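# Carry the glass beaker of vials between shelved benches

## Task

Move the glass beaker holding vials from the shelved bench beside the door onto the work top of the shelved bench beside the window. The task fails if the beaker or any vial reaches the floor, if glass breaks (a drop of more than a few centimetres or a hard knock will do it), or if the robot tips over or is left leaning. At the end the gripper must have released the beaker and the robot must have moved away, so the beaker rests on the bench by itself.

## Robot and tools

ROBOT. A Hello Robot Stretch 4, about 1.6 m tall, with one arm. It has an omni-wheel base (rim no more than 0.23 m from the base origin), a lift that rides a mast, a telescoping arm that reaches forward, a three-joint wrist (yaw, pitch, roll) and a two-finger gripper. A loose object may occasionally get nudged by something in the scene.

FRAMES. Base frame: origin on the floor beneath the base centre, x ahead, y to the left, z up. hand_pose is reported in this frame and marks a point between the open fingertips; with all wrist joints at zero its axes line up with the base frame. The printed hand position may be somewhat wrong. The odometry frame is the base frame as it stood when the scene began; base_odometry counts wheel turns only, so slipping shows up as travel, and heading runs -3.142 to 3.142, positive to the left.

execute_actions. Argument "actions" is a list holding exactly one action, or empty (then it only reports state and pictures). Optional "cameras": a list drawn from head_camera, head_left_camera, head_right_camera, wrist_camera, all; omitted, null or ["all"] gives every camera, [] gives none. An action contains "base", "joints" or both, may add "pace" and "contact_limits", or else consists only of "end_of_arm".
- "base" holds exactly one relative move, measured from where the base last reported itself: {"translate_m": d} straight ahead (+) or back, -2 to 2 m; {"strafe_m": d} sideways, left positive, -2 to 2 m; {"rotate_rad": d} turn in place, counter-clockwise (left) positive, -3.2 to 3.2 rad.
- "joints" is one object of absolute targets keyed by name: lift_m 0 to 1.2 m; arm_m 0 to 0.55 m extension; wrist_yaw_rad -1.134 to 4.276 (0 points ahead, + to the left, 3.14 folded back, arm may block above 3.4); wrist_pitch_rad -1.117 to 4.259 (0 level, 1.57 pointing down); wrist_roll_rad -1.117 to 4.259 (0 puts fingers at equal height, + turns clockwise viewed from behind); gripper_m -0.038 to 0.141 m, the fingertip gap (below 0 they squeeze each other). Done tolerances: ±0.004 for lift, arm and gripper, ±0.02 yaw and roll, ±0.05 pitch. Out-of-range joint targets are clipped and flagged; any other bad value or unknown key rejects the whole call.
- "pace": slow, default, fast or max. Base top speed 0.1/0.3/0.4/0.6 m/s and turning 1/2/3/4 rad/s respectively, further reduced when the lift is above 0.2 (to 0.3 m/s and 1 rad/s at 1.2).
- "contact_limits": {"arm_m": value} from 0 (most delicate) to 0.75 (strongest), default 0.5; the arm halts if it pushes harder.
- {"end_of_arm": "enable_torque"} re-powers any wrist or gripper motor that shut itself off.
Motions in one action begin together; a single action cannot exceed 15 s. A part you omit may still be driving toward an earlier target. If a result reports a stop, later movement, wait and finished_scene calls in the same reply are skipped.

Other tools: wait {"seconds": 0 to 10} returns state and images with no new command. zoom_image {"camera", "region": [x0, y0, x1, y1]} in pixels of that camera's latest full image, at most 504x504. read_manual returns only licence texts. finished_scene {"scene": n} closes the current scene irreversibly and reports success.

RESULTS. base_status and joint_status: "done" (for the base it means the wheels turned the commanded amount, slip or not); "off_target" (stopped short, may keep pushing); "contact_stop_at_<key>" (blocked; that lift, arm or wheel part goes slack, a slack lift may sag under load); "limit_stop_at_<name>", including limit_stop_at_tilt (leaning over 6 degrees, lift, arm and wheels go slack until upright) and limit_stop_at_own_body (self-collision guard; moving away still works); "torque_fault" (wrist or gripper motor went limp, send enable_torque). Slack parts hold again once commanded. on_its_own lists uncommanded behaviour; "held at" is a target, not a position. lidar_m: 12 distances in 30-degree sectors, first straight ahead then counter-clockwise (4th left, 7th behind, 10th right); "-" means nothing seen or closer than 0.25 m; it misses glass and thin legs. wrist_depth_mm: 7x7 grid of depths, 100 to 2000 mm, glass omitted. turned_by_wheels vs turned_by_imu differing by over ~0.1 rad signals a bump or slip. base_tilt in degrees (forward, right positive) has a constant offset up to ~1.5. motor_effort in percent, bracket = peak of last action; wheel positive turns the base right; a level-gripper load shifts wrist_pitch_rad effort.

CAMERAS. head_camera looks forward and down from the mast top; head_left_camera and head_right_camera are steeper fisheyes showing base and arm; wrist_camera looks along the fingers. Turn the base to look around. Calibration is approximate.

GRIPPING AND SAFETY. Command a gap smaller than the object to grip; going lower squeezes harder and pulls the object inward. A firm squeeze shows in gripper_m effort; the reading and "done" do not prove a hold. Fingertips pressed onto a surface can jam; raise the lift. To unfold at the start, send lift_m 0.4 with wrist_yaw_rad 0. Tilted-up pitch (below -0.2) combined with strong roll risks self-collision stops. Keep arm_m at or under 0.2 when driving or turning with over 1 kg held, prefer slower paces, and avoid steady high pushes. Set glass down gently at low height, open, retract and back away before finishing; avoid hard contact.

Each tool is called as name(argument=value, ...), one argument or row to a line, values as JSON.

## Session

execute_actions(
  actions=[],
)

Scene clock: 0.00 s.
base_odometry: x=+0.000 y=+0.000 heading=+0.000 (m, m, rad; odometry frame)
turned_by_wheels: +0.000 (rad since the last result)
turned_by_imu: +0.000 (rad since the last result)
base_tilt: forward=+0.7 right=-0.3 (deg)
lidar_m: 1.84 1.87 1.56 1.45 1.48 1.43 1.29 1.32 2.00 1.20 1.22 1.52
base_status: not commanded
joint_positions: lift_m=+0.284 arm_m=-0.001 wrist_yaw_rad=+3.041 wrist_pitch_rad=+0.021 wrist_roll_rad=-0.010 gripper_m=+0.057
joint_status: not commanded
motor_effort: lift_m=+20 arm_m=+0 wrist_yaw_rad=+2 wrist_pitch_rad=-6 wrist_roll_rad=+1 gripper_m=-3 wheel_0=-1 wheel_1=+0 wheel_2=+0 (%)
hand_pose: x=-0.1086 y=+0.1159 z=+0.4557 quat_wxyz=(+0.050, -0.011, -0.004, +0.999) (m; base frame)
wrist_depth_mm: 170 206 - - - - 1983 / 143 144 - - - - 1983 / - 134 1430 1983 - - 1808 / - 139 225 - - - 1808 / 119 141 - - - - 1921 / 1983 - - 1863 208 1618 1464 / 1499 1397 1182 1182 1205 1008 1078
pictures: head_camera, head_left_camera, head_right_camera, wrist_camera
camera_calibration (this result's frames):
wrist_camera: T_world_to_cam=[[0.0528321, 0.992913, -0.106452, -0.0445928], [-0.0410689, -0.10435, -0.993692, 0.530501], [-0.997759, 0.0568707, 0.0352648, 0.0922292], [0, 0, 0, 1]] pos_world=[0.116165, 0.0943894, 0.519155]
Images, in order (width x height): head_camera 420x560, head_left_camera 420x672, head_right_camera 420x672, wrist_camera 616x392.

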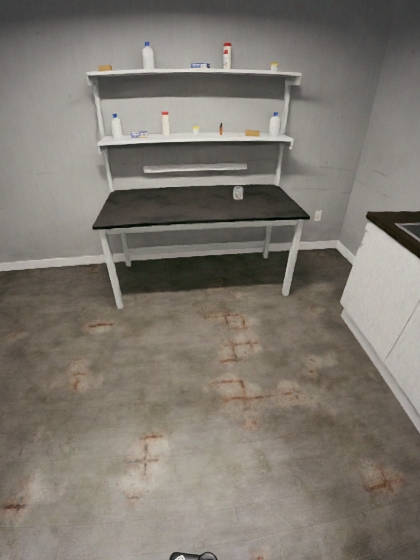

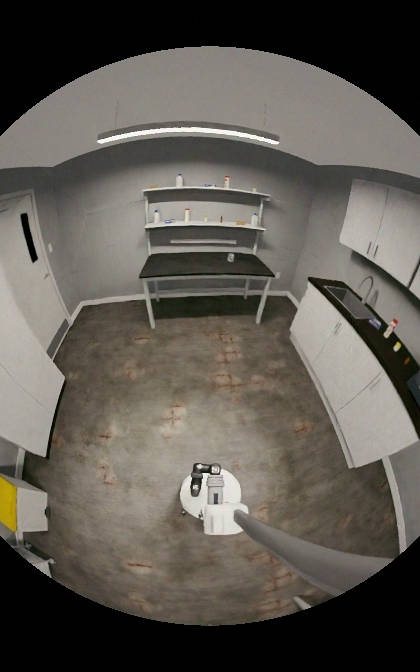

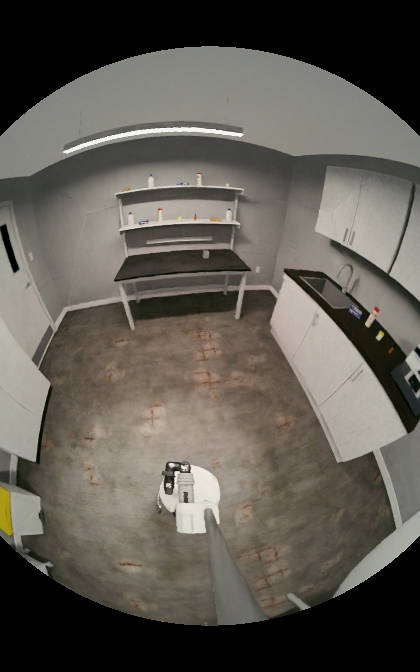

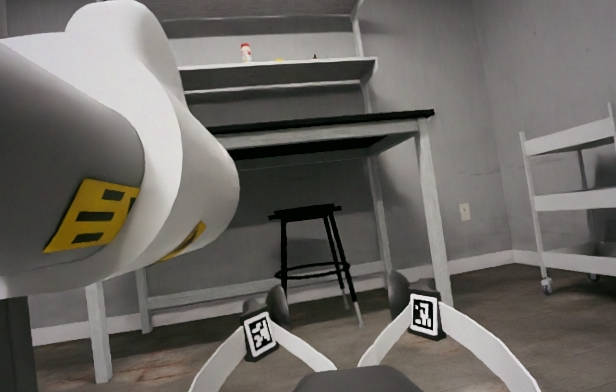

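This time the beaker is on the bench straight ahead, with the door on the left. I'll unfold the wrist, raise the lift and drive forward.

execute_actions(
  actions=[
    {"base": {"translate_m": 1.3}, "joints": {"lift_m": 0.75, "wrist_yaw_rad": 0, "gripper_m": 0.14}, "pace": "fast"},
  ],
)

Scene clock: 17.47 s.
base_odometry: x=+1.300 y=+0.000 heading=+0.000 (m, m, rad; odometry frame)
turned_by_wheels: +0.000 (rad since the last result)
turned_by_imu: -0.004 (rad since the last result)
base_tilt: forward=+0.6 right=-0.3 (deg)
lidar_m: 0.55 0.57 0.71 1.78 1.64 2.21 3.28 1.76 1.13 1.02 0.95 0.61
base_status: done
joint_positions: lift_m=+0.750 arm_m=-0.001 wrist_yaw_rad=+0.000 wrist_pitch_rad=+0.021 wrist_roll_rad=-0.010 gripper_m=+0.140
joint_status: all done
motor_effort: lift_m=+25(29) arm_m=+0(0) wrist_yaw_rad=+1(4) wrist_pitch_rad=-6(5) wrist_roll_rad=-1(0) gripper_m=+0(5) wheel_0=-1(8) wheel_1=+0(5) wheel_2=+2(11) (%)
hand_pose: x=+0.4581 y=-0.0874 z=+0.9217 quat_wxyz=(+1.000, -0.005, +0.011, +0.000) (m; base frame)
wrist_depth_mm: 1118 1118 1182 1182 1229 1255 1308 / 1118 1138 1160 1182 1205 946 1308 / 946 976 1008 1078 1205 1229 1281 / 1098 1098 1160 1160 1205 1229 1255 / 1078 1098 1138 1182 1205 1182 1255 / 1060 1078 917 854 732 186 615 / 707 627 496 170 477 449 427
pictures: head_camera, head_left_camera, head_right_camera, wrist_camera
camera_calibration (this result's frames):
wrist_camera: T_world_to_cam=[[0.0472307, -0.993196, -0.106451, 0.00596473], [0.0303976, 0.107949, -0.993692, 0.981457], [0.998421, 0.0436969, 0.0352893, -0.262816], [0, 0, 0, 1]] pos_world=[0.232285, -0.0885392, 0.985175]
Images, in order (width x height): head_camera 420x560, head_left_camera 420x672, head_right_camera 420x672, wrist_camera 616x392.

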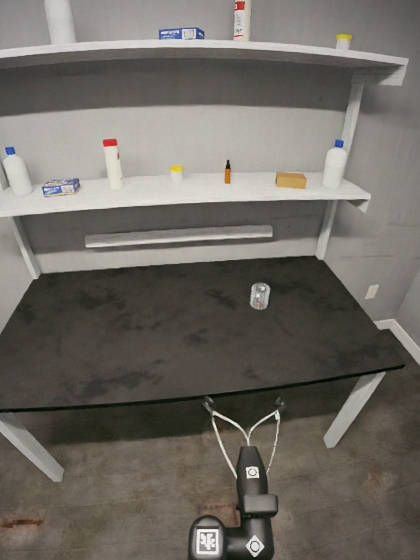

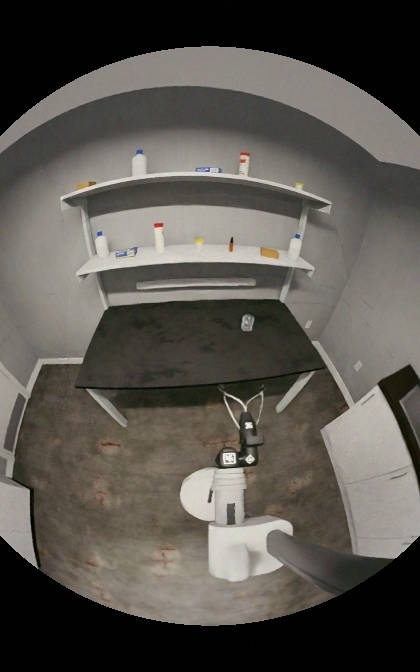

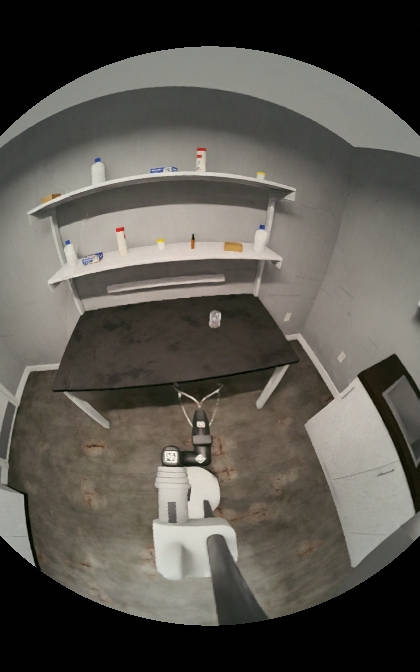

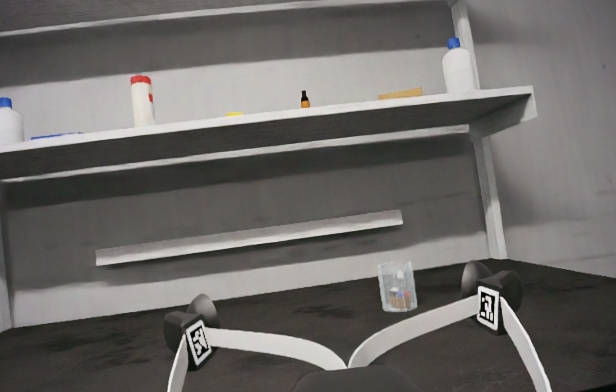

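The beaker is about 12 cm to the right of the gripper line. I'll strafe to correct that, then move in.

execute_actions(
  actions=[
    {"base": {"strafe_m": -0.12}},
  ],
  cameras=["wrist_camera"],
)

execute_actions(
  actions=[
    {"base": {"translate_m": 0.17}, "joints": {"lift_m": 0.66}},
  ],
  cameras=["head_camera", "wrist_camera"],
)

Scene clock: 31.40 s.
base_odometry: x=+1.300 y=-0.120 heading=+0.000 (m, m, rad; odometry frame)
turned_by_wheels: +0.000 (rad since the last result)
turned_by_imu: +0.001 (rad since the last result)
base_tilt: forward=+0.6 right=-0.2 (deg)
lidar_m: 0.56 0.58 0.73 1.76 1.75 2.30 3.25 1.56 1.00 0.90 0.91 0.63
base_status: done
joint_positions: lift_m=+0.750 arm_m=-0.001 wrist_yaw_rad=+0.000 wrist_pitch_rad=+0.021 wrist_roll_rad=-0.010 gripper_m=+0.140
joint_status: not commanded
motor_effort: lift_m=+24(24) arm_m=+0(0) wrist_yaw_rad=+1(0) wrist_pitch_rad=-7(7) wrist_roll_rad=+1(1) gripper_m=+0(0) wheel_0=-1(8) wheel_1=+0(9) wheel_2=+1(4) (%)
hand_pose: x=+0.4581 y=-0.0874 z=+0.9217 quat_wxyz=(+1.000, -0.005, +0.011, +0.000) (m; base frame)
wrist_depth_mm: 1138 1160 1182 1205 1229 1255 1308 / 1118 1160 1182 1205 1138 1255 1281 / 960 960 1042 1118 1205 1255 1308 / 1118 1138 1182 1182 1182 1255 1281 / 1098 1118 1160 1182 1182 1229 1255 / 1078 1098 931 842 759 186 621 / 707 621 496 170 477 449 427
pictures: wrist_camera
camera_calibration (this result's frames):
wrist_camera: T_world_to_cam=[[0.0472026, -0.993197, -0.106451, 0.0059694], [0.0304007, 0.107948, -0.993692, 0.981457], [0.998423, 0.0436687, 0.0352893, -0.262816], [0, 0, 0, 1]] pos_world=[0.232283, -0.088541, 0.985175]
Images, in order (width x height): wrist_camera 616x392.

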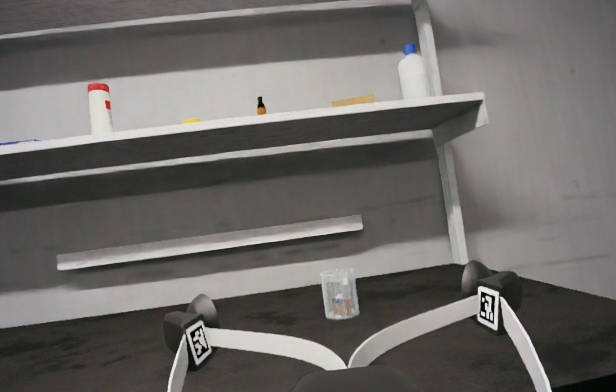

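Scene clock: 33.33 s.
base_odometry: x=+1.470 y=-0.120 heading=+0.000 (m, m, rad; odometry frame)
turned_by_wheels: +0.000 (rad since the last result)
turned_by_imu: +0.000 (rad since the last result)
base_tilt: forward=+0.6 right=-0.3 (deg)
lidar_m: 0.42 0.39 0.53 2.21 1.83 2.42 3.54 1.51 0.98 0.87 0.68 0.46
base_status: done
joint_positions: lift_m=+0.660 arm_m=-0.001 wrist_yaw_rad=+0.000 wrist_pitch_rad=+0.021 wrist_roll_rad=-0.010 gripper_m=+0.140
joint_status: all done
motor_effort: lift_m=+15(23) arm_m=+0(0) wrist_yaw_rad=+1(0) wrist_pitch_rad=-7(7) wrist_roll_rad=+1(0) gripper_m=-1(0) wheel_0=+1(5) wheel_1=+2(5) wheel_2=+1(5) (%)
hand_pose: x=+0.4581 y=-0.0874 z=+0.8325 quat_wxyz=(+1.000, -0.005, +0.011, +0.000) (m; base frame)
wrist_depth_mm: 976 1008 1042 1042 788 798 1118 / 715 732 788 866 960 1078 1098 / 960 976 991 1025 1078 1098 1078 / 946 976 1008 1008 1042 1060 1098 / 946 976 991 1025 960 759 676 / 778 668 539 504 452 185 368 / 421 368 293 170 283 268 252
pictures: head_camera, wrist_camera
camera_calibration (this result's frames):
wrist_camera: T_world_to_cam=[[0.0471953, -0.993197, -0.10645, -0.0035274], [0.0304015, 0.107948, -0.993692, 0.892795], [0.998423, 0.0436614, 0.0352893, -0.259667], [0, 0, 0, 1]] pos_world=[0.232282, -0.0885414, 0.895951]
Images, in order (width x height): head_camera 420x560, wrist_camera 616x392.

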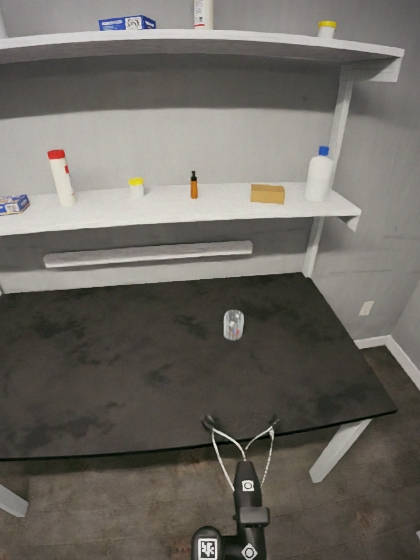

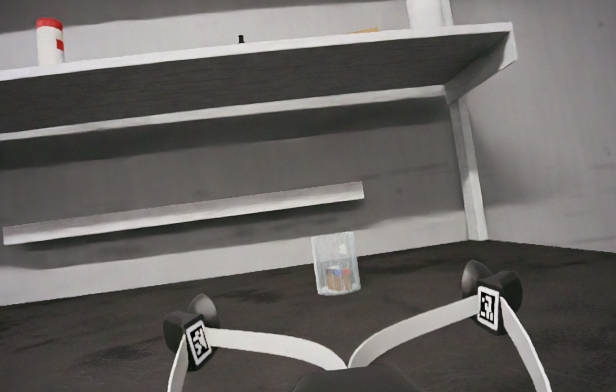

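Lined up. I'll extend the arm toward the beaker.

execute_actions(
  actions=[
    {"joints": {"arm_m": 0.27}, "contact_limits": {"arm_m": 0.15}},
  ],
  cameras=["head_camera", "wrist_camera"],
)

Scene clock: 41.13 s.
base_odometry: x=+1.470 y=-0.120 heading=+0.000 (m, m, rad; odometry frame)
turned_by_wheels: +0.000 (rad since the last result)
turned_by_imu: +0.001 (rad since the last result)
base_tilt: forward=+0.7 right=-0.3 (deg)
lidar_m: 0.40 0.40 0.54 2.19 1.82 2.42 3.54 1.53 0.98 0.87 0.69 0.45
base_status: not commanded
joint_positions: lift_m=+0.660 arm_m=+0.269 wrist_yaw_rad=+0.000 wrist_pitch_rad=+0.021 wrist_roll_rad=-0.010 gripper_m=+0.140
joint_status: all done
motor_effort: lift_m=+14(15) arm_m=+8(8) wrist_yaw_rad=+1(1) wrist_pitch_rad=-6(7) wrist_roll_rad=+0(0) gripper_m=+0(1) wheel_0=+1(1) wheel_1=+2(2) wheel_2=+1(1) (%)
contact_limits: arm_m 0.15
hand_pose: x=+0.7280 y=-0.0874 z=+0.8325 quat_wxyz=(+1.000, -0.005, +0.011, +0.000) (m; base frame)
wrist_depth_mm: 517 544 574 609 647 668 831 / 699 723 741 759 778 788 809 / 699 715 741 750 759 768 809 / 691 707 723 741 759 768 798 / 683 707 707 741 750 715 668 / 683 640 535 496 442 185 364 / 410 362 289 169 278 264 250
pictures: head_camera, wrist_camera
camera_calibration (this result's frames):
wrist_camera: T_world_to_cam=[[0.0470677, -0.993204, -0.106447, -0.0162121], [0.0304911, 0.107944, -0.993689, 0.884548], [0.998426, 0.043525, 0.0353645, -0.529205], [0, 0, 0, 1]] pos_world=[0.502164, -0.08855, 0.895955]
Images, in order (width x height): head_camera 420x560, wrist_camera 616x392.

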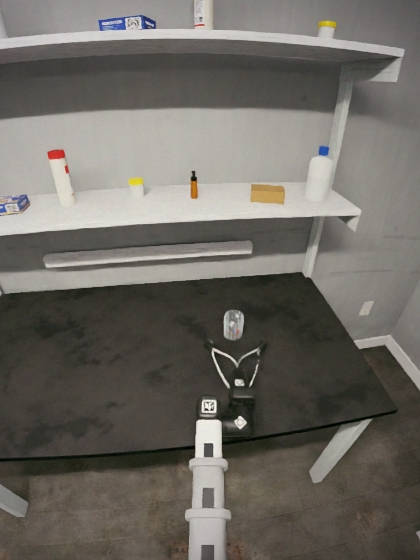

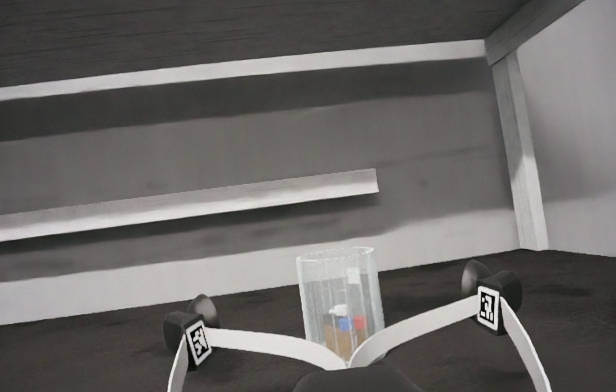

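execute_actions(
  actions=[
    {"joints": {"arm_m": 0.365}, "contact_limits": {"arm_m": 0.1}, "pace": "slow"},
  ],
  cameras=["head_camera", "wrist_camera"],
)

Scene clock: 47.13 s.
base_odometry: x=+1.470 y=-0.120 heading=+0.000 (m, m, rad; odometry frame)
turned_by_wheels: +0.000 (rad since the last result)
turned_by_imu: +0.001 (rad since the last result)
base_tilt: forward=+0.6 right=-0.3 (deg)
lidar_m: 0.39 0.42 0.53 2.20 1.79 2.43 3.54 1.50 0.99 0.88 0.69 0.44
base_status: not commanded
joint_positions: lift_m=+0.660 arm_m=+0.364 wrist_yaw_rad=+0.000 wrist_pitch_rad=+0.021 wrist_roll_rad=-0.010 gripper_m=+0.140
joint_status: all done
motor_effort: lift_m=+15(14) arm_m=+8(7) wrist_yaw_rad=+1(2) wrist_pitch_rad=-4(7) wrist_roll_rad=+1(0) gripper_m=+0(0) wheel_0=+1(1) wheel_1=+2(2) wheel_2=+1(1) (%)
contact_limits: arm_m 0.1
hand_pose: x=+0.8229 y=-0.0874 z=+0.8325 quat_wxyz=(+1.000, -0.005, +0.011, +0.000) (m; base frame)
wrist_depth_mm: 517 544 574 609 676 683 723 / 621 627 647 661 676 683 707 / 609 621 640 654 668 683 634 / 609 544 554 569 661 683 621 / 597 621 627 640 654 668 580 / 591 603 530 500 421 186 364 / 413 362 289 170 265 263 250
pictures: head_camera, wrist_camera
camera_calibration (this result's frames):
wrist_camera: T_world_to_cam=[[0.0470673, -0.993204, -0.106447, -0.0206823], [0.0304909, 0.107944, -0.993689, 0.881652], [0.998426, 0.0435246, 0.0353643, -0.624033], [0, 0, 0, 1]] pos_world=[0.597142, -0.08855, 0.895955]
Images, in order (width x height): head_camera 420x560, wrist_camera 616x392.

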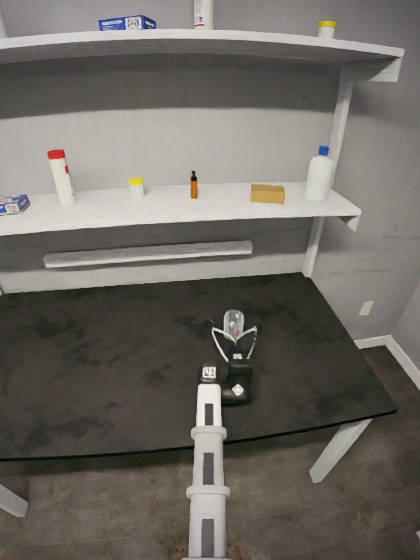

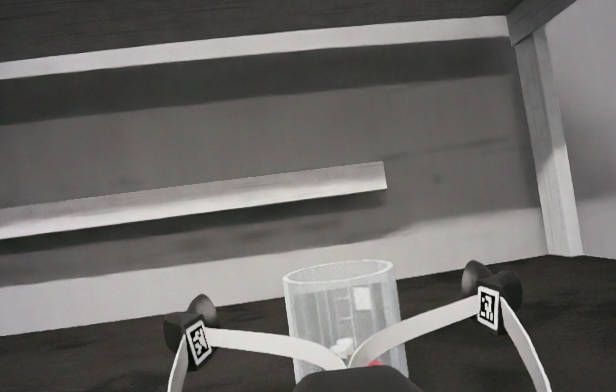

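execute_actions(
  actions=[
    {"joints": {"arm_m": 0.375, "lift_m": 0.648}, "contact_limits": {"arm_m": 0.1}, "pace": "slow"},
  ],
  cameras=["wrist_camera"],
)

Scene clock: 51.87 s.
base_odometry: x=+1.470 y=-0.120 heading=+0.000 (m, m, rad; odometry frame)
turned_by_wheels: +0.000 (rad since the last result)
turned_by_imu: +0.001 (rad since the last result)
base_tilt: forward=+0.7 right=-0.3 (deg)
lidar_m: 0.40 0.42 0.51 2.19 1.80 2.42 3.54 1.53 0.97 0.87 0.69 0.45
base_status: not commanded
joint_positions: lift_m=+0.648 arm_m=+0.374 wrist_yaw_rad=+0.000 wrist_pitch_rad=+0.021 wrist_roll_rad=-0.010 gripper_m=+0.140
joint_status: all done
motor_effort: lift_m=+14(14) arm_m=+8(8) wrist_yaw_rad=+1(1) wrist_pitch_rad=-8(5) wrist_roll_rad=+0(1) gripper_m=-2(1) wheel_0=+1(2) wheel_1=+2(2) wheel_2=+1(1) (%)
contact_limits: arm_m 0.1
hand_pose: x=+0.8329 y=-0.0874 z=+0.8206 quat_wxyz=(+1.000, -0.005, +0.011, +0.000) (m; base frame)
wrist_depth_mm: 535 564 591 647 668 683 699 / 609 621 634 647 661 676 691 / 603 615 627 647 661 676 621 / 521 539 544 627 654 668 615 / 597 609 621 627 647 654 574 / 585 585 488 452 394 185 334 / 373 330 262 170 240 237 227
pictures: wrist_camera
camera_calibration (this result's frames):
wrist_camera: T_world_to_cam=[[0.0470675, -0.993204, -0.106447, -0.0224274], [0.0304909, 0.107944, -0.993689, 0.869454], [0.998426, 0.0435248, 0.0353644, -0.633598], [0, 0, 0, 1]] pos_world=[0.607146, -0.08855, 0.883986]
Images, in order (width x height): wrist_camera 616x392.

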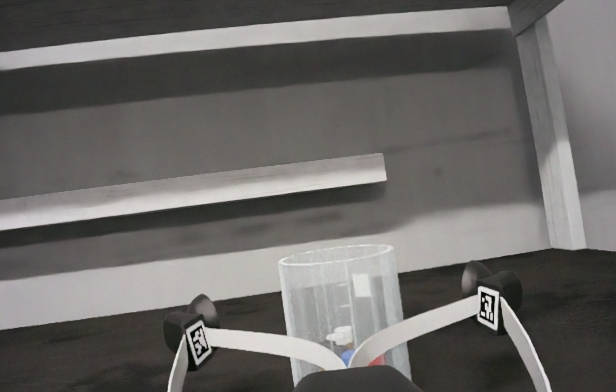

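That's a good position. I'll close the gripper.

execute_actions(
  actions=[
    {"joints": {"gripper_m": 0.03}},
  ],
  cameras=["wrist_camera"],
)

Scene clock: 55.43 s.
base_odometry: x=+1.470 y=-0.120 heading=+0.000 (m, m, rad; odometry frame)
turned_by_wheels: +0.000 (rad since the last result)
turned_by_imu: +0.001 (rad since the last result)
base_tilt: forward=+0.6 right=-0.3 (deg)
lidar_m: 0.40 0.41 0.52 2.19 1.80 2.43 3.55 1.51 0.98 0.88 0.69 0.45
base_status: not commanded
joint_positions: lift_m=+0.648 arm_m=+0.374 wrist_yaw_rad=+0.000 wrist_pitch_rad=+0.021 wrist_roll_rad=-0.010 gripper_m=+0.030
joint_status: all done
motor_effort: lift_m=+14(15) arm_m=+8(8) wrist_yaw_rad=+1(1) wrist_pitch_rad=-6(7) wrist_roll_rad=+0(1) gripper_m=-22(21) wheel_0=+2(1) wheel_1=+2(2) wheel_2=+1(1) (%)
hand_pose: x=+0.8329 y=-0.0874 z=+0.8206 quat_wxyz=(+1.000, -0.005, +0.011, +0.000) (m; base frame)
wrist_depth_mm: 535 564 591 654 668 676 707 / 609 621 634 654 668 683 691 / 597 615 634 647 654 676 621 / 521 535 549 634 654 661 615 / 591 603 621 627 640 654 574 / 585 603 512 436 330 310 330 / 373 334 182 217 253 232 224
pictures: wrist_camera
camera_calibration (this result's frames):
wrist_camera: T_world_to_cam=[[0.0470051, -0.993207, -0.106447, -0.0223936], [0.0304978, 0.107942, -0.993689, 0.86945], [0.998429, 0.043462, 0.0353645, -0.633601], [0, 0, 0, 1]] pos_world=[0.607142, -0.0885539, 0.883986]
Images, in order (width x height): wrist_camera 616x392.

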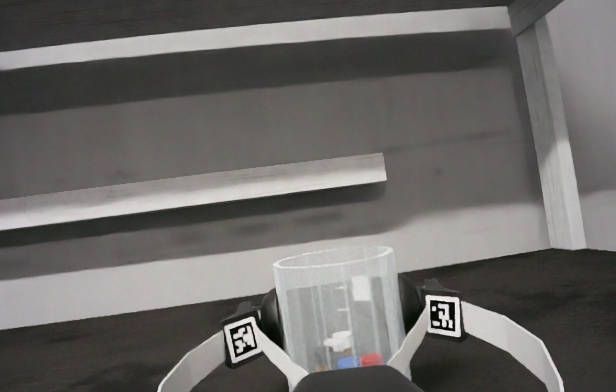

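The grip is firm. I'll lift the beaker clear, then retract the arm and back away.

execute_actions(
  actions=[
    {"joints": {"lift_m": 0.72}, "pace": "slow"},
  ],
  cameras=["wrist_camera"],
)

execute_actions(
  actions=[
    {"base": {"translate_m": -0.5}, "joints": {"arm_m": 0.0}},
  ],
  cameras=["wrist_camera"],
)

Scene clock: 62.30 s.
base_odometry: x=+1.470 y=-0.120 heading=+0.000 (m, m, rad; odometry frame)
turned_by_wheels: +0.000 (rad since the last result)
turned_by_imu: +0.002 (rad since the last result)
base_tilt: forward=+0.6 right=-0.2 (deg)
lidar_m: 0.40 0.41 0.53 2.19 1.81 2.45 3.53 1.50 0.98 0.88 0.70 0.45
base_status: not commanded
joint_positions: lift_m=+0.720 arm_m=+0.374 wrist_yaw_rad=+0.000 wrist_pitch_rad=+0.022 wrist_roll_rad=-0.010 gripper_m=+0.030
joint_status: all done
motor_effort: lift_m=+25(27) arm_m=+8(8) wrist_yaw_rad=+2(2) wrist_pitch_rad=-11(10) wrist_roll_rad=+0(0) gripper_m=-21(24) wheel_0=+1(1) wheel_1=+2(2) wheel_2=+1(1) (%)
hand_pose: x=+0.8329 y=-0.0874 z=+0.8913 quat_wxyz=(+1.000, -0.005, +0.011, +0.000) (m; base frame)
wrist_depth_mm: 421 442 466 500 521 564 549 / 549 615 627 647 661 683 691 / 609 615 634 640 661 676 627 / 591 615 621 627 647 661 621 / 521 530 609 634 647 654 597 / 591 597 609 621 521 496 517 / 580 525 182 217 402 370 359
pictures: wrist_camera
camera_calibration (this result's frames):
wrist_camera: T_world_to_cam=[[0.0468605, -0.993207, -0.10651, -0.0146906], [0.0291481, 0.107942, -0.99373, 0.940862], [0.998476, 0.0434621, 0.0340082, -0.634926], [0, 0, 0, 1]] pos_world=[0.607222, -0.0885539, 0.95499]
Images, in order (width x height): wrist_camera 616x392.

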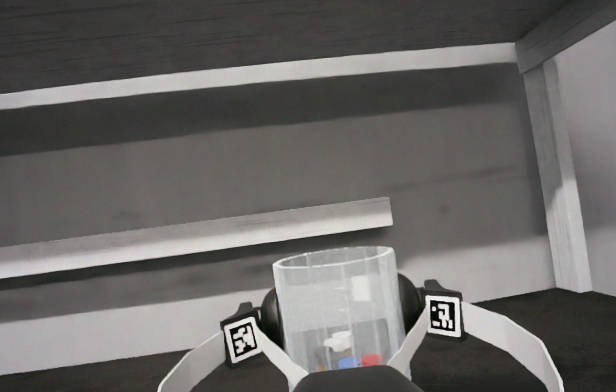

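Scene clock: 65.47 s.
base_odometry: x=+0.970 y=-0.120 heading=+0.000 (m, m, rad; odometry frame)
turned_by_wheels: +0.000 (rad since the last result)
turned_by_imu: +0.003 (rad since the last result)
base_tilt: forward=+0.6 right=-0.2 (deg)
lidar_m: 0.90 0.90 1.14 1.69 1.70 2.15 2.28 2.67 1.06 0.95 0.96 0.98
base_status: done
joint_positions: lift_m=+0.720 arm_m=+0.001 wrist_yaw_rad=+0.000 wrist_pitch_rad=+0.023 wrist_roll_rad=-0.010 gripper_m=+0.030
joint_status: all done
motor_effort: lift_m=+25(25) arm_m=-8(8) wrist_yaw_rad=+2(1) wrist_pitch_rad=-11(12) wrist_roll_rad=+1(1) gripper_m=-21(22) wheel_0=+1(5) wheel_1=+0(7) wheel_2=-2(10) (%)
hand_pose: x=+0.4607 y=-0.0875 z=+0.8913 quat_wxyz=(+1.000, -0.005, +0.011, +0.000) (m; base frame)
wrist_depth_mm: 1229 1255 1308 1366 1576 1661 1661 / 1430 1464 1464 1537 1576 1576 1661 / 1397 1464 1537 1499 1464 1618 1661 / 1430 1464 1499 1499 1576 1576 1618 / 1430 1464 1430 1499 1336 1205 1618 / 1118 946 831 723 691 707 1205 / 661 683 182 217 1499 1537 1618
pictures: wrist_camera
camera_calibration (this result's frames):
wrist_camera: T_world_to_cam=[[0.0466839, -0.993214, -0.106521, 0.0027999], [0.0289421, 0.107937, -0.993736, 0.951821], [0.99849, 0.0433085, 0.0337847, -0.263057], [0, 0, 0, 1]] pos_world=[0.234982, -0.0885636, 0.955045]
Images, in order (width x height): wrist_camera 616x392.

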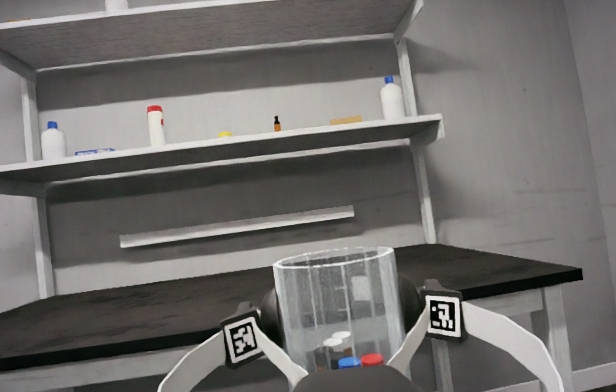

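Now I'll turn to face the window bench and raise the lift on the way, since that bench was taller last time.

execute_actions(
  actions=[
    {"base": {"rotate_rad": 3.17}, "joints": {"lift_m": 0.95}, "pace": "slow"},
  ],
)

Scene clock: 72.87 s.
base_odometry: x=+0.970 y=-0.120 heading=-3.113 (m, m, rad; odometry frame)
turned_by_wheels: +3.170 (rad since the last result)
turned_by_imu: +3.240 (rad since the last result)
base_tilt: forward=+0.6 right=-0.3 (deg)
lidar_m: 2.24 2.54 1.03 0.95 0.97 0.97 0.89 0.90 1.18 1.67 1.68 2.24
base_status: done
joint_positions: lift_m=+0.950 arm_m=+0.001 wrist_yaw_rad=+0.000 wrist_pitch_rad=+0.023 wrist_roll_rad=-0.010 gripper_m=+0.030
joint_status: all done
motor_effort: lift_m=+25(28) arm_m=-8(8) wrist_yaw_rad=+3(3) wrist_pitch_rad=-9(10) wrist_roll_rad=-1(0) gripper_m=-22(21) wheel_0=-2(5) wheel_1=-2(7) wheel_2=-1(4) (%)
hand_pose: x=+0.4607 y=-0.0875 z=+1.1212 quat_wxyz=(+1.000, -0.005, +0.011, +0.000) (m; base frame)
wrist_depth_mm: - - - - - - - / - - - - - - - / - - - - - - - / - - - - - - - / - - - - - - - / - - - - - - - / - - 182 217 - - -
pictures: head_camera, head_left_camera, head_right_camera, wrist_camera
camera_calibration (this result's frames):
wrist_camera: T_world_to_cam=[[0.0467123, -0.993213, -0.106521, 0.0272903], [0.0289391, 0.107938, -0.993736, 1.18034], [0.998489, 0.0433371, 0.0337847, -0.270833], [0, 0, 0, 1]] pos_world=[0.234991, -0.0885618, 1.185]
Images, in order (width x height): head_camera 420x560, head_left_camera 420x672, head_right_camera 420x672, wrist_camera 616x392.

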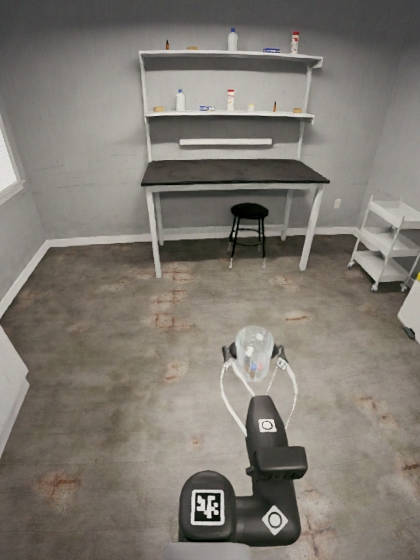

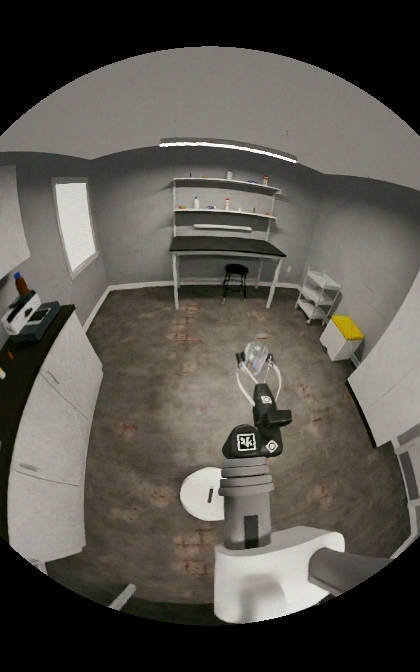

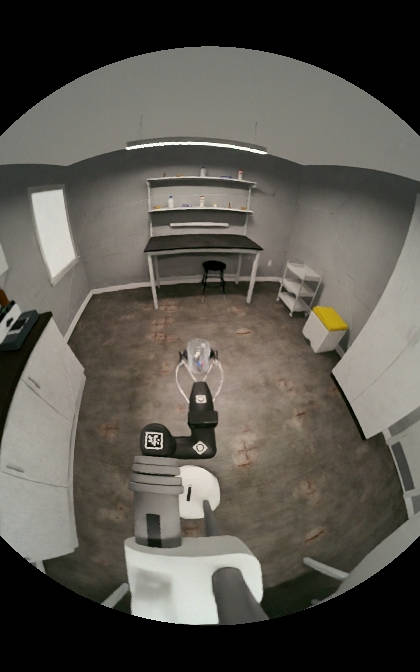

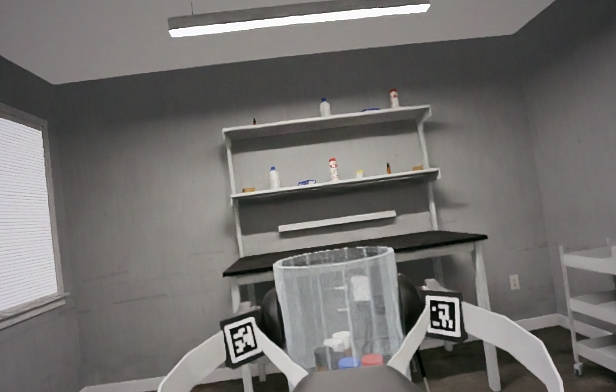

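The bench is straight ahead at about 2.24 m. I'll drive toward it.

execute_actions(
  actions=[
    {"base": {"translate_m": 1.6}},
  ],
  cameras=["head_camera"],
)

Scene clock: 84.10 s.
base_odometry: x=-0.629 y=-0.166 heading=-3.113 (m, m, rad; odometry frame)
turned_by_wheels: +0.000 (rad since the last result)
turned_by_imu: -0.005 (rad since the last result)
base_tilt: forward=+0.6 right=-0.3 (deg)
lidar_m: 0.64 0.66 1.87 1.75 1.22 1.47 2.66 2.57 1.73 1.56 1.06 0.71
base_status: done
joint_positions: lift_m=+0.950 arm_m=+0.001 wrist_yaw_rad=+0.000 wrist_pitch_rad=+0.023 wrist_roll_rad=-0.010 gripper_m=+0.030
joint_status: not commanded
motor_effort: lift_m=+24(25) arm_m=-7(8) wrist_yaw_rad=+2(1) wrist_pitch_rad=-10(12) wrist_roll_rad=+1(1) gripper_m=-22(22) wheel_0=+1(5) wheel_1=+1(5) wheel_2=+2(13) (%)
hand_pose: x=+0.4607 y=-0.0874 z=+1.1213 quat_wxyz=(+1.000, -0.005, +0.011, +0.000) (m; base frame)
wrist_depth_mm: 1229 1138 1182 1255 1281 1336 1336 / 1255 1255 1281 1281 1281 1308 1336 / 1229 1229 1042 1118 1229 1308 1229 / 1182 1255 1229 1255 1281 1281 1308 / 1205 1205 1205 1229 1281 1281 1229 / 1205 1182 1160 1008 750 715 741 / 1182 759 183 217 574 525 504
pictures: head_camera
Images, in order (width x height): head_camera 420x560.

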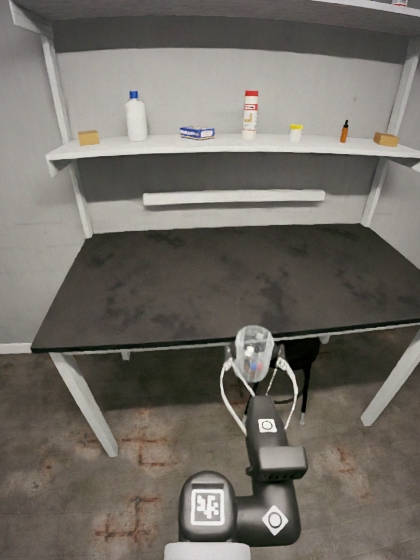

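execute_actions(
  actions=[
    {"base": {"translate_m": 0.25}, "joints": {"arm_m": 0.25}, "pace": "slow"},
  ],
  cameras=["head_camera", "wrist_camera"],
)

Scene clock: 92.30 s.
base_odometry: x=-0.879 y=-0.173 heading=-3.113 (m, m, rad; odometry frame)
turned_by_wheels: +0.000 (rad since the last result)
turned_by_imu: +0.001 (rad since the last result)
base_tilt: forward=+0.7 right=-0.3 (deg)
lidar_m: 0.41 0.42 0.53 1.76 1.35 1.50 3.44 2.41 1.64 1.48 0.67 0.44
base_status: done
joint_positions: lift_m=+0.950 arm_m=+0.249 wrist_yaw_rad=+0.000 wrist_pitch_rad=+0.023 wrist_roll_rad=-0.010 gripper_m=+0.030
joint_status: all done
motor_effort: lift_m=+24(24) arm_m=+8(7) wrist_yaw_rad=+1(2) wrist_pitch_rad=-11(10) wrist_roll_rad=+1(1) gripper_m=-22(22) wheel_0=+0(5) wheel_1=+2(4) wheel_2=+0(10) (%)
hand_pose: x=+0.7079 y=-0.0874 z=+1.1213 quat_wxyz=(+1.000, -0.005, +0.011, +0.000) (m; base frame)
wrist_depth_mm: 732 741 759 768 778 466 462 / 430 439 452 492 535 597 661 / 585 654 750 759 768 788 798 / 707 723 732 750 768 788 788 / 707 715 723 741 741 750 778 / 707 715 723 732 741 699 768 / 699 707 182 218 580 525 504
pictures: head_camera, wrist_camera
camera_calibration (this result's frames):
wrist_camera: T_world_to_cam=[[0.0468498, -0.993206, -0.106522, 0.015692], [0.0288995, 0.107942, -0.993737, 1.17327], [0.998484, 0.0434779, 0.0337603, -0.517674], [0, 0, 0, 1]] pos_world=[0.482247, -0.088553, 1.18507]
Images, in order (width x height): head_camera 420x560, wrist_camera 616x392.

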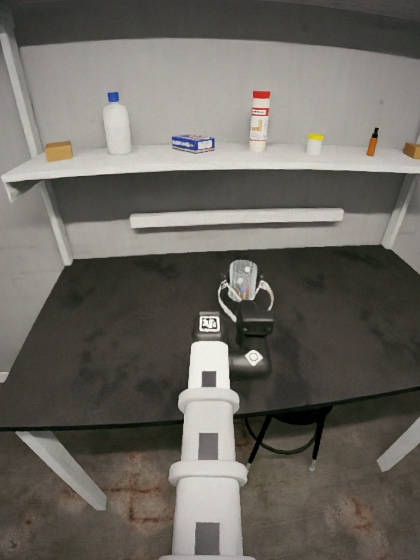

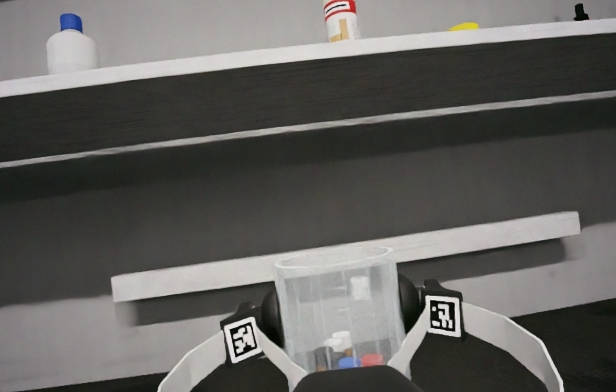

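The beaker is over the work surface. I'll lower it to just above the table, then match the depth readings recorded at the grasp (373/334/…/232/224).

execute_actions(
  actions=[
    {"joints": {"lift_m": 0.825}},
  ],
  cameras=["wrist_camera"],
)

Scene clock: 96.07 s.
base_odometry: x=-0.879 y=-0.173 heading=-3.113 (m, m, rad; odometry frame)
turned_by_wheels: +0.000 (rad since the last result)
turned_by_imu: +0.001 (rad since the last result)
base_tilt: forward=+0.6 right=-0.3 (deg)
lidar_m: 0.39 0.40 0.52 1.76 1.35 1.50 3.44 2.42 1.66 1.46 0.66 0.47
base_status: not commanded
joint_positions: lift_m=+0.825 arm_m=+0.249 wrist_yaw_rad=+0.000 wrist_pitch_rad=+0.023 wrist_roll_rad=-0.010 gripper_m=+0.030
joint_status: all done
motor_effort: lift_m=+15(22) arm_m=+8(8) wrist_yaw_rad=+2(2) wrist_pitch_rad=-9(11) wrist_roll_rad=+0(1) gripper_m=-23(22) wheel_0=+1(0) wheel_1=+1(2) wheel_2=-1(1) (%)
hand_pose: x=+0.7079 y=-0.0874 z=+0.9971 quat_wxyz=(+1.000, -0.005, +0.011, +0.000) (m; base frame)
wrist_depth_mm: 496 521 544 585 627 676 732 / 661 732 741 759 778 778 820 / 723 741 741 759 778 778 788 / 723 723 732 750 759 778 798 / 707 723 732 741 750 768 691 / 699 715 615 525 397 373 392 / 445 399 182 218 306 281 268
pictures: wrist_camera
camera_calibration (this result's frames):
wrist_camera: T_world_to_cam=[[0.0468527, -0.993206, -0.106521, 0.00245396], [0.0289259, 0.107943, -0.993736, 1.04979], [0.998483, 0.043478, 0.0337868, -0.513508], [0, 0, 0, 1]] pos_world=[0.482248, -0.0885529, 1.06082]
Images, in order (width x height): wrist_camera 616x392.

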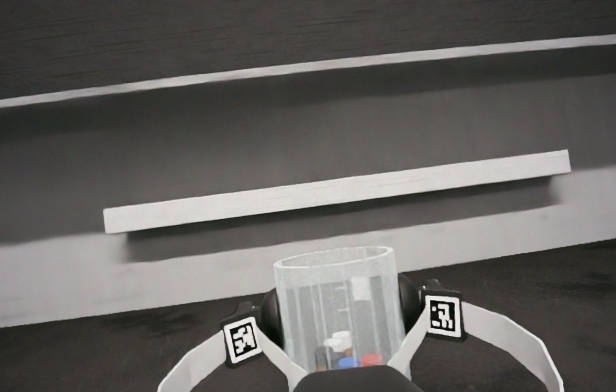

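execute_actions(
  actions=[
    {"joints": {"lift_m": 0.802}, "pace": "slow"},
  ],
  cameras=["wrist_camera"],
)

Scene clock: 100.07 s.
base_odometry: x=-0.879 y=-0.173 heading=-3.113 (m, m, rad; odometry frame)
turned_by_wheels: +0.000 (rad since the last result)
turned_by_imu: +0.001 (rad since the last result)
base_tilt: forward=+0.6 right=-0.3 (deg)
lidar_m: 0.41 0.40 0.53 1.77 1.35 1.50 3.43 2.43 1.64 1.48 0.68 0.47
base_status: not commanded
joint_positions: lift_m=+0.802 arm_m=+0.249 wrist_yaw_rad=+0.000 wrist_pitch_rad=+0.023 wrist_roll_rad=-0.010 gripper_m=+0.030
joint_status: all done
motor_effort: lift_m=+15(13) arm_m=+8(8) wrist_yaw_rad=+2(1) wrist_pitch_rad=-10(11) wrist_roll_rad=+3(0) gripper_m=-21(21) wheel_0=+1(1) wheel_1=+1(2) wheel_2=+0(1) (%)
hand_pose: x=+0.7079 y=-0.0874 z=+0.9741 quat_wxyz=(+1.000, -0.005, +0.011, +0.000) (m; base frame)
wrist_depth_mm: 535 559 591 634 683 723 798 / 723 741 759 759 778 778 798 / 723 732 741 759 768 778 788 / 723 723 732 750 750 778 788 / 715 715 732 741 750 676 580 / 707 585 517 439 334 312 336 / 375 336 182 218 254 235 227
pictures: wrist_camera
camera_calibration (this result's frames):
wrist_camera: T_world_to_cam=[[0.0468524, -0.993206, -0.106521, 0.0000065952], [0.0289259, 0.107942, -0.993736, 1.02696], [0.998483, 0.0434777, 0.0337867, -0.512733], [0, 0, 0, 1]] pos_world=[0.482249, -0.088553, 1.03785]
Images, in order (width x height): wrist_camera 616x392.

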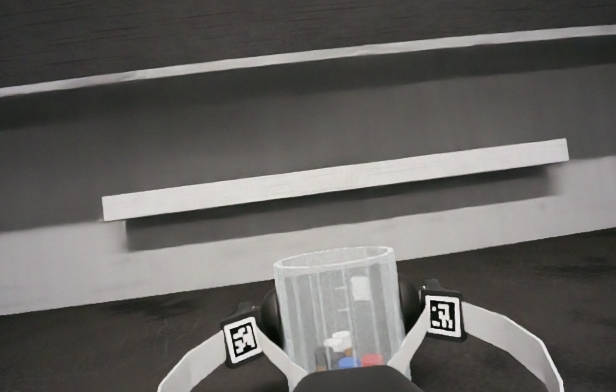

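The readings (375/336/254/235/227) match the grasp reference to within 1–3 mm, so the beaker's base is at the table surface. I'll release it.

execute_actions(
  actions=[
    {"joints": {"gripper_m": 0.14}},
  ],
  cameras=["wrist_camera"],
)

execute_actions(
  actions=[
    {"base": {"translate_m": -0.4}, "joints": {"arm_m": 0.0}},
  ],
  cameras=["wrist_camera", "head_camera"],
)

Scene clock: 105.30 s.
base_odometry: x=-0.879 y=-0.173 heading=-3.113 (m, m, rad; odometry frame)
turned_by_wheels: +0.000 (rad since the last result)
turned_by_imu: +0.001 (rad since the last result)
base_tilt: forward=+0.7 right=-0.3 (deg)
lidar_m: 0.41 0.40 0.54 1.77 1.35 1.51 3.44 2.41 1.62 1.48 0.67 0.49
base_status: not commanded
joint_positions: lift_m=+0.802 arm_m=+0.249 wrist_yaw_rad=+0.000 wrist_pitch_rad=+0.022 wrist_roll_rad=-0.010 gripper_m=+0.140
joint_status: all done
motor_effort: lift_m=+15(15) arm_m=+8(8) wrist_yaw_rad=+1(1) wrist_pitch_rad=-8(9) wrist_roll_rad=+0(1) gripper_m=+1(20) wheel_0=+0(1) wheel_1=+2(1) wheel_2=-1(0) (%)
hand_pose: x=+0.7079 y=-0.0874 z=+0.9744 quat_wxyz=(+1.000, -0.005, +0.011, +0.000) (m; base frame)
wrist_depth_mm: 530 559 591 627 676 723 809 / 723 741 759 759 778 788 788 / 732 741 741 759 768 778 788 / 723 723 741 750 759 778 778 / 723 723 723 750 759 691 591 / 707 597 496 459 394 185 338 / 379 336 265 170 251 243 231
pictures: wrist_camera
camera_calibration (this result's frames):
wrist_camera: T_world_to_cam=[[0.0469723, -0.993206, -0.106469, -0.000095093], [0.0300436, 0.107943, -0.993703, 1.02645], [0.998444, 0.0434778, 0.0349098, -0.513819], [0, 0, 0, 1]] pos_world=[0.482186, -0.088553, 1.03792]
Images, in order (width x height): wrist_camera 616x392.

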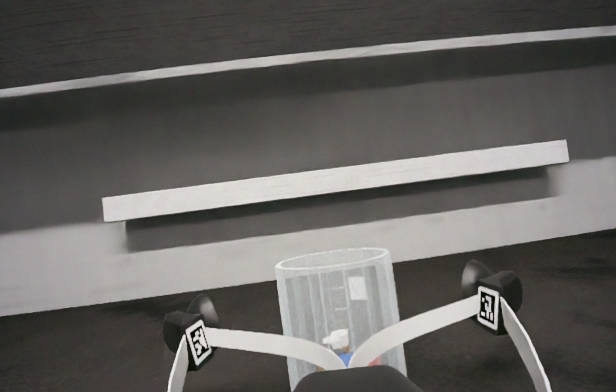

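Scene clock: 108.13 s.
base_odometry: x=-0.479 y=-0.161 heading=-3.113 (m, m, rad; odometry frame)
turned_by_wheels: +0.000 (rad since the last result)
turned_by_imu: +0.003 (rad since the last result)
base_tilt: forward=+0.6 right=-0.3 (deg)
lidar_m: 0.79 0.82 1.86 1.63 1.14 1.45 3.03 2.39 1.69 1.57 1.31 0.86
base_status: done
joint_positions: lift_m=+0.802 arm_m=+0.001 wrist_yaw_rad=+0.000 wrist_pitch_rad=+0.021 wrist_roll_rad=-0.010 gripper_m=+0.140
joint_status: all done
motor_effort: lift_m=+15(15) arm_m=-7(7) wrist_yaw_rad=+1(1) wrist_pitch_rad=-6(6) wrist_roll_rad=-1(0) gripper_m=-1(1) wheel_0=-1(5) wheel_1=-2(7) wheel_2=-1(6) (%)
hand_pose: x=+0.4607 y=-0.0874 z=+0.9745 quat_wxyz=(+1.000, -0.005, +0.011, +0.000) (m; base frame)
wrist_depth_mm: 1336 1366 1430 1499 1499 1464 1537 / 1366 1397 1430 1464 1430 1366 1499 / 1366 1205 1366 1397 1430 1464 1464 / 1397 1366 1397 1430 1397 1464 1464 / 1336 1336 1366 1160 878 699 661 / 699 609 603 621 634 185 1464 / 597 1205 1336 170 1205 1008 1430
pictures: head_camera, wrist_camera
camera_calibration (this result's frames):
wrist_camera: T_world_to_cam=[[0.0469397, -0.993209, -0.106455, 0.0115108], [0.0303414, 0.107941, -0.993694, 1.03382], [0.998437, 0.0434137, 0.0352021, -0.267231], [0, 0, 0, 1]] pos_world=[0.234905, -0.088557, 1.03793]
Images, in order (width x height): head_camera 420x560, wrist_camera 616x392.

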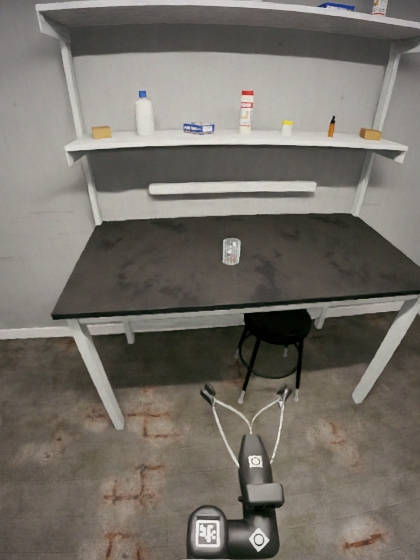

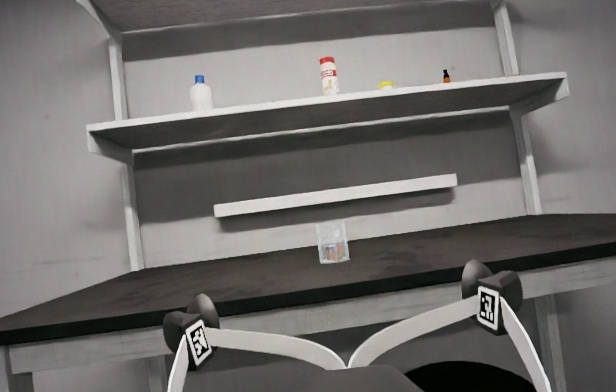

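The beaker is standing upright in the middle of the window bench's work surface with the vials inside, and the robot has moved clear.

finished_scene(
  scene=2,
)

The scene is finished: the task was done.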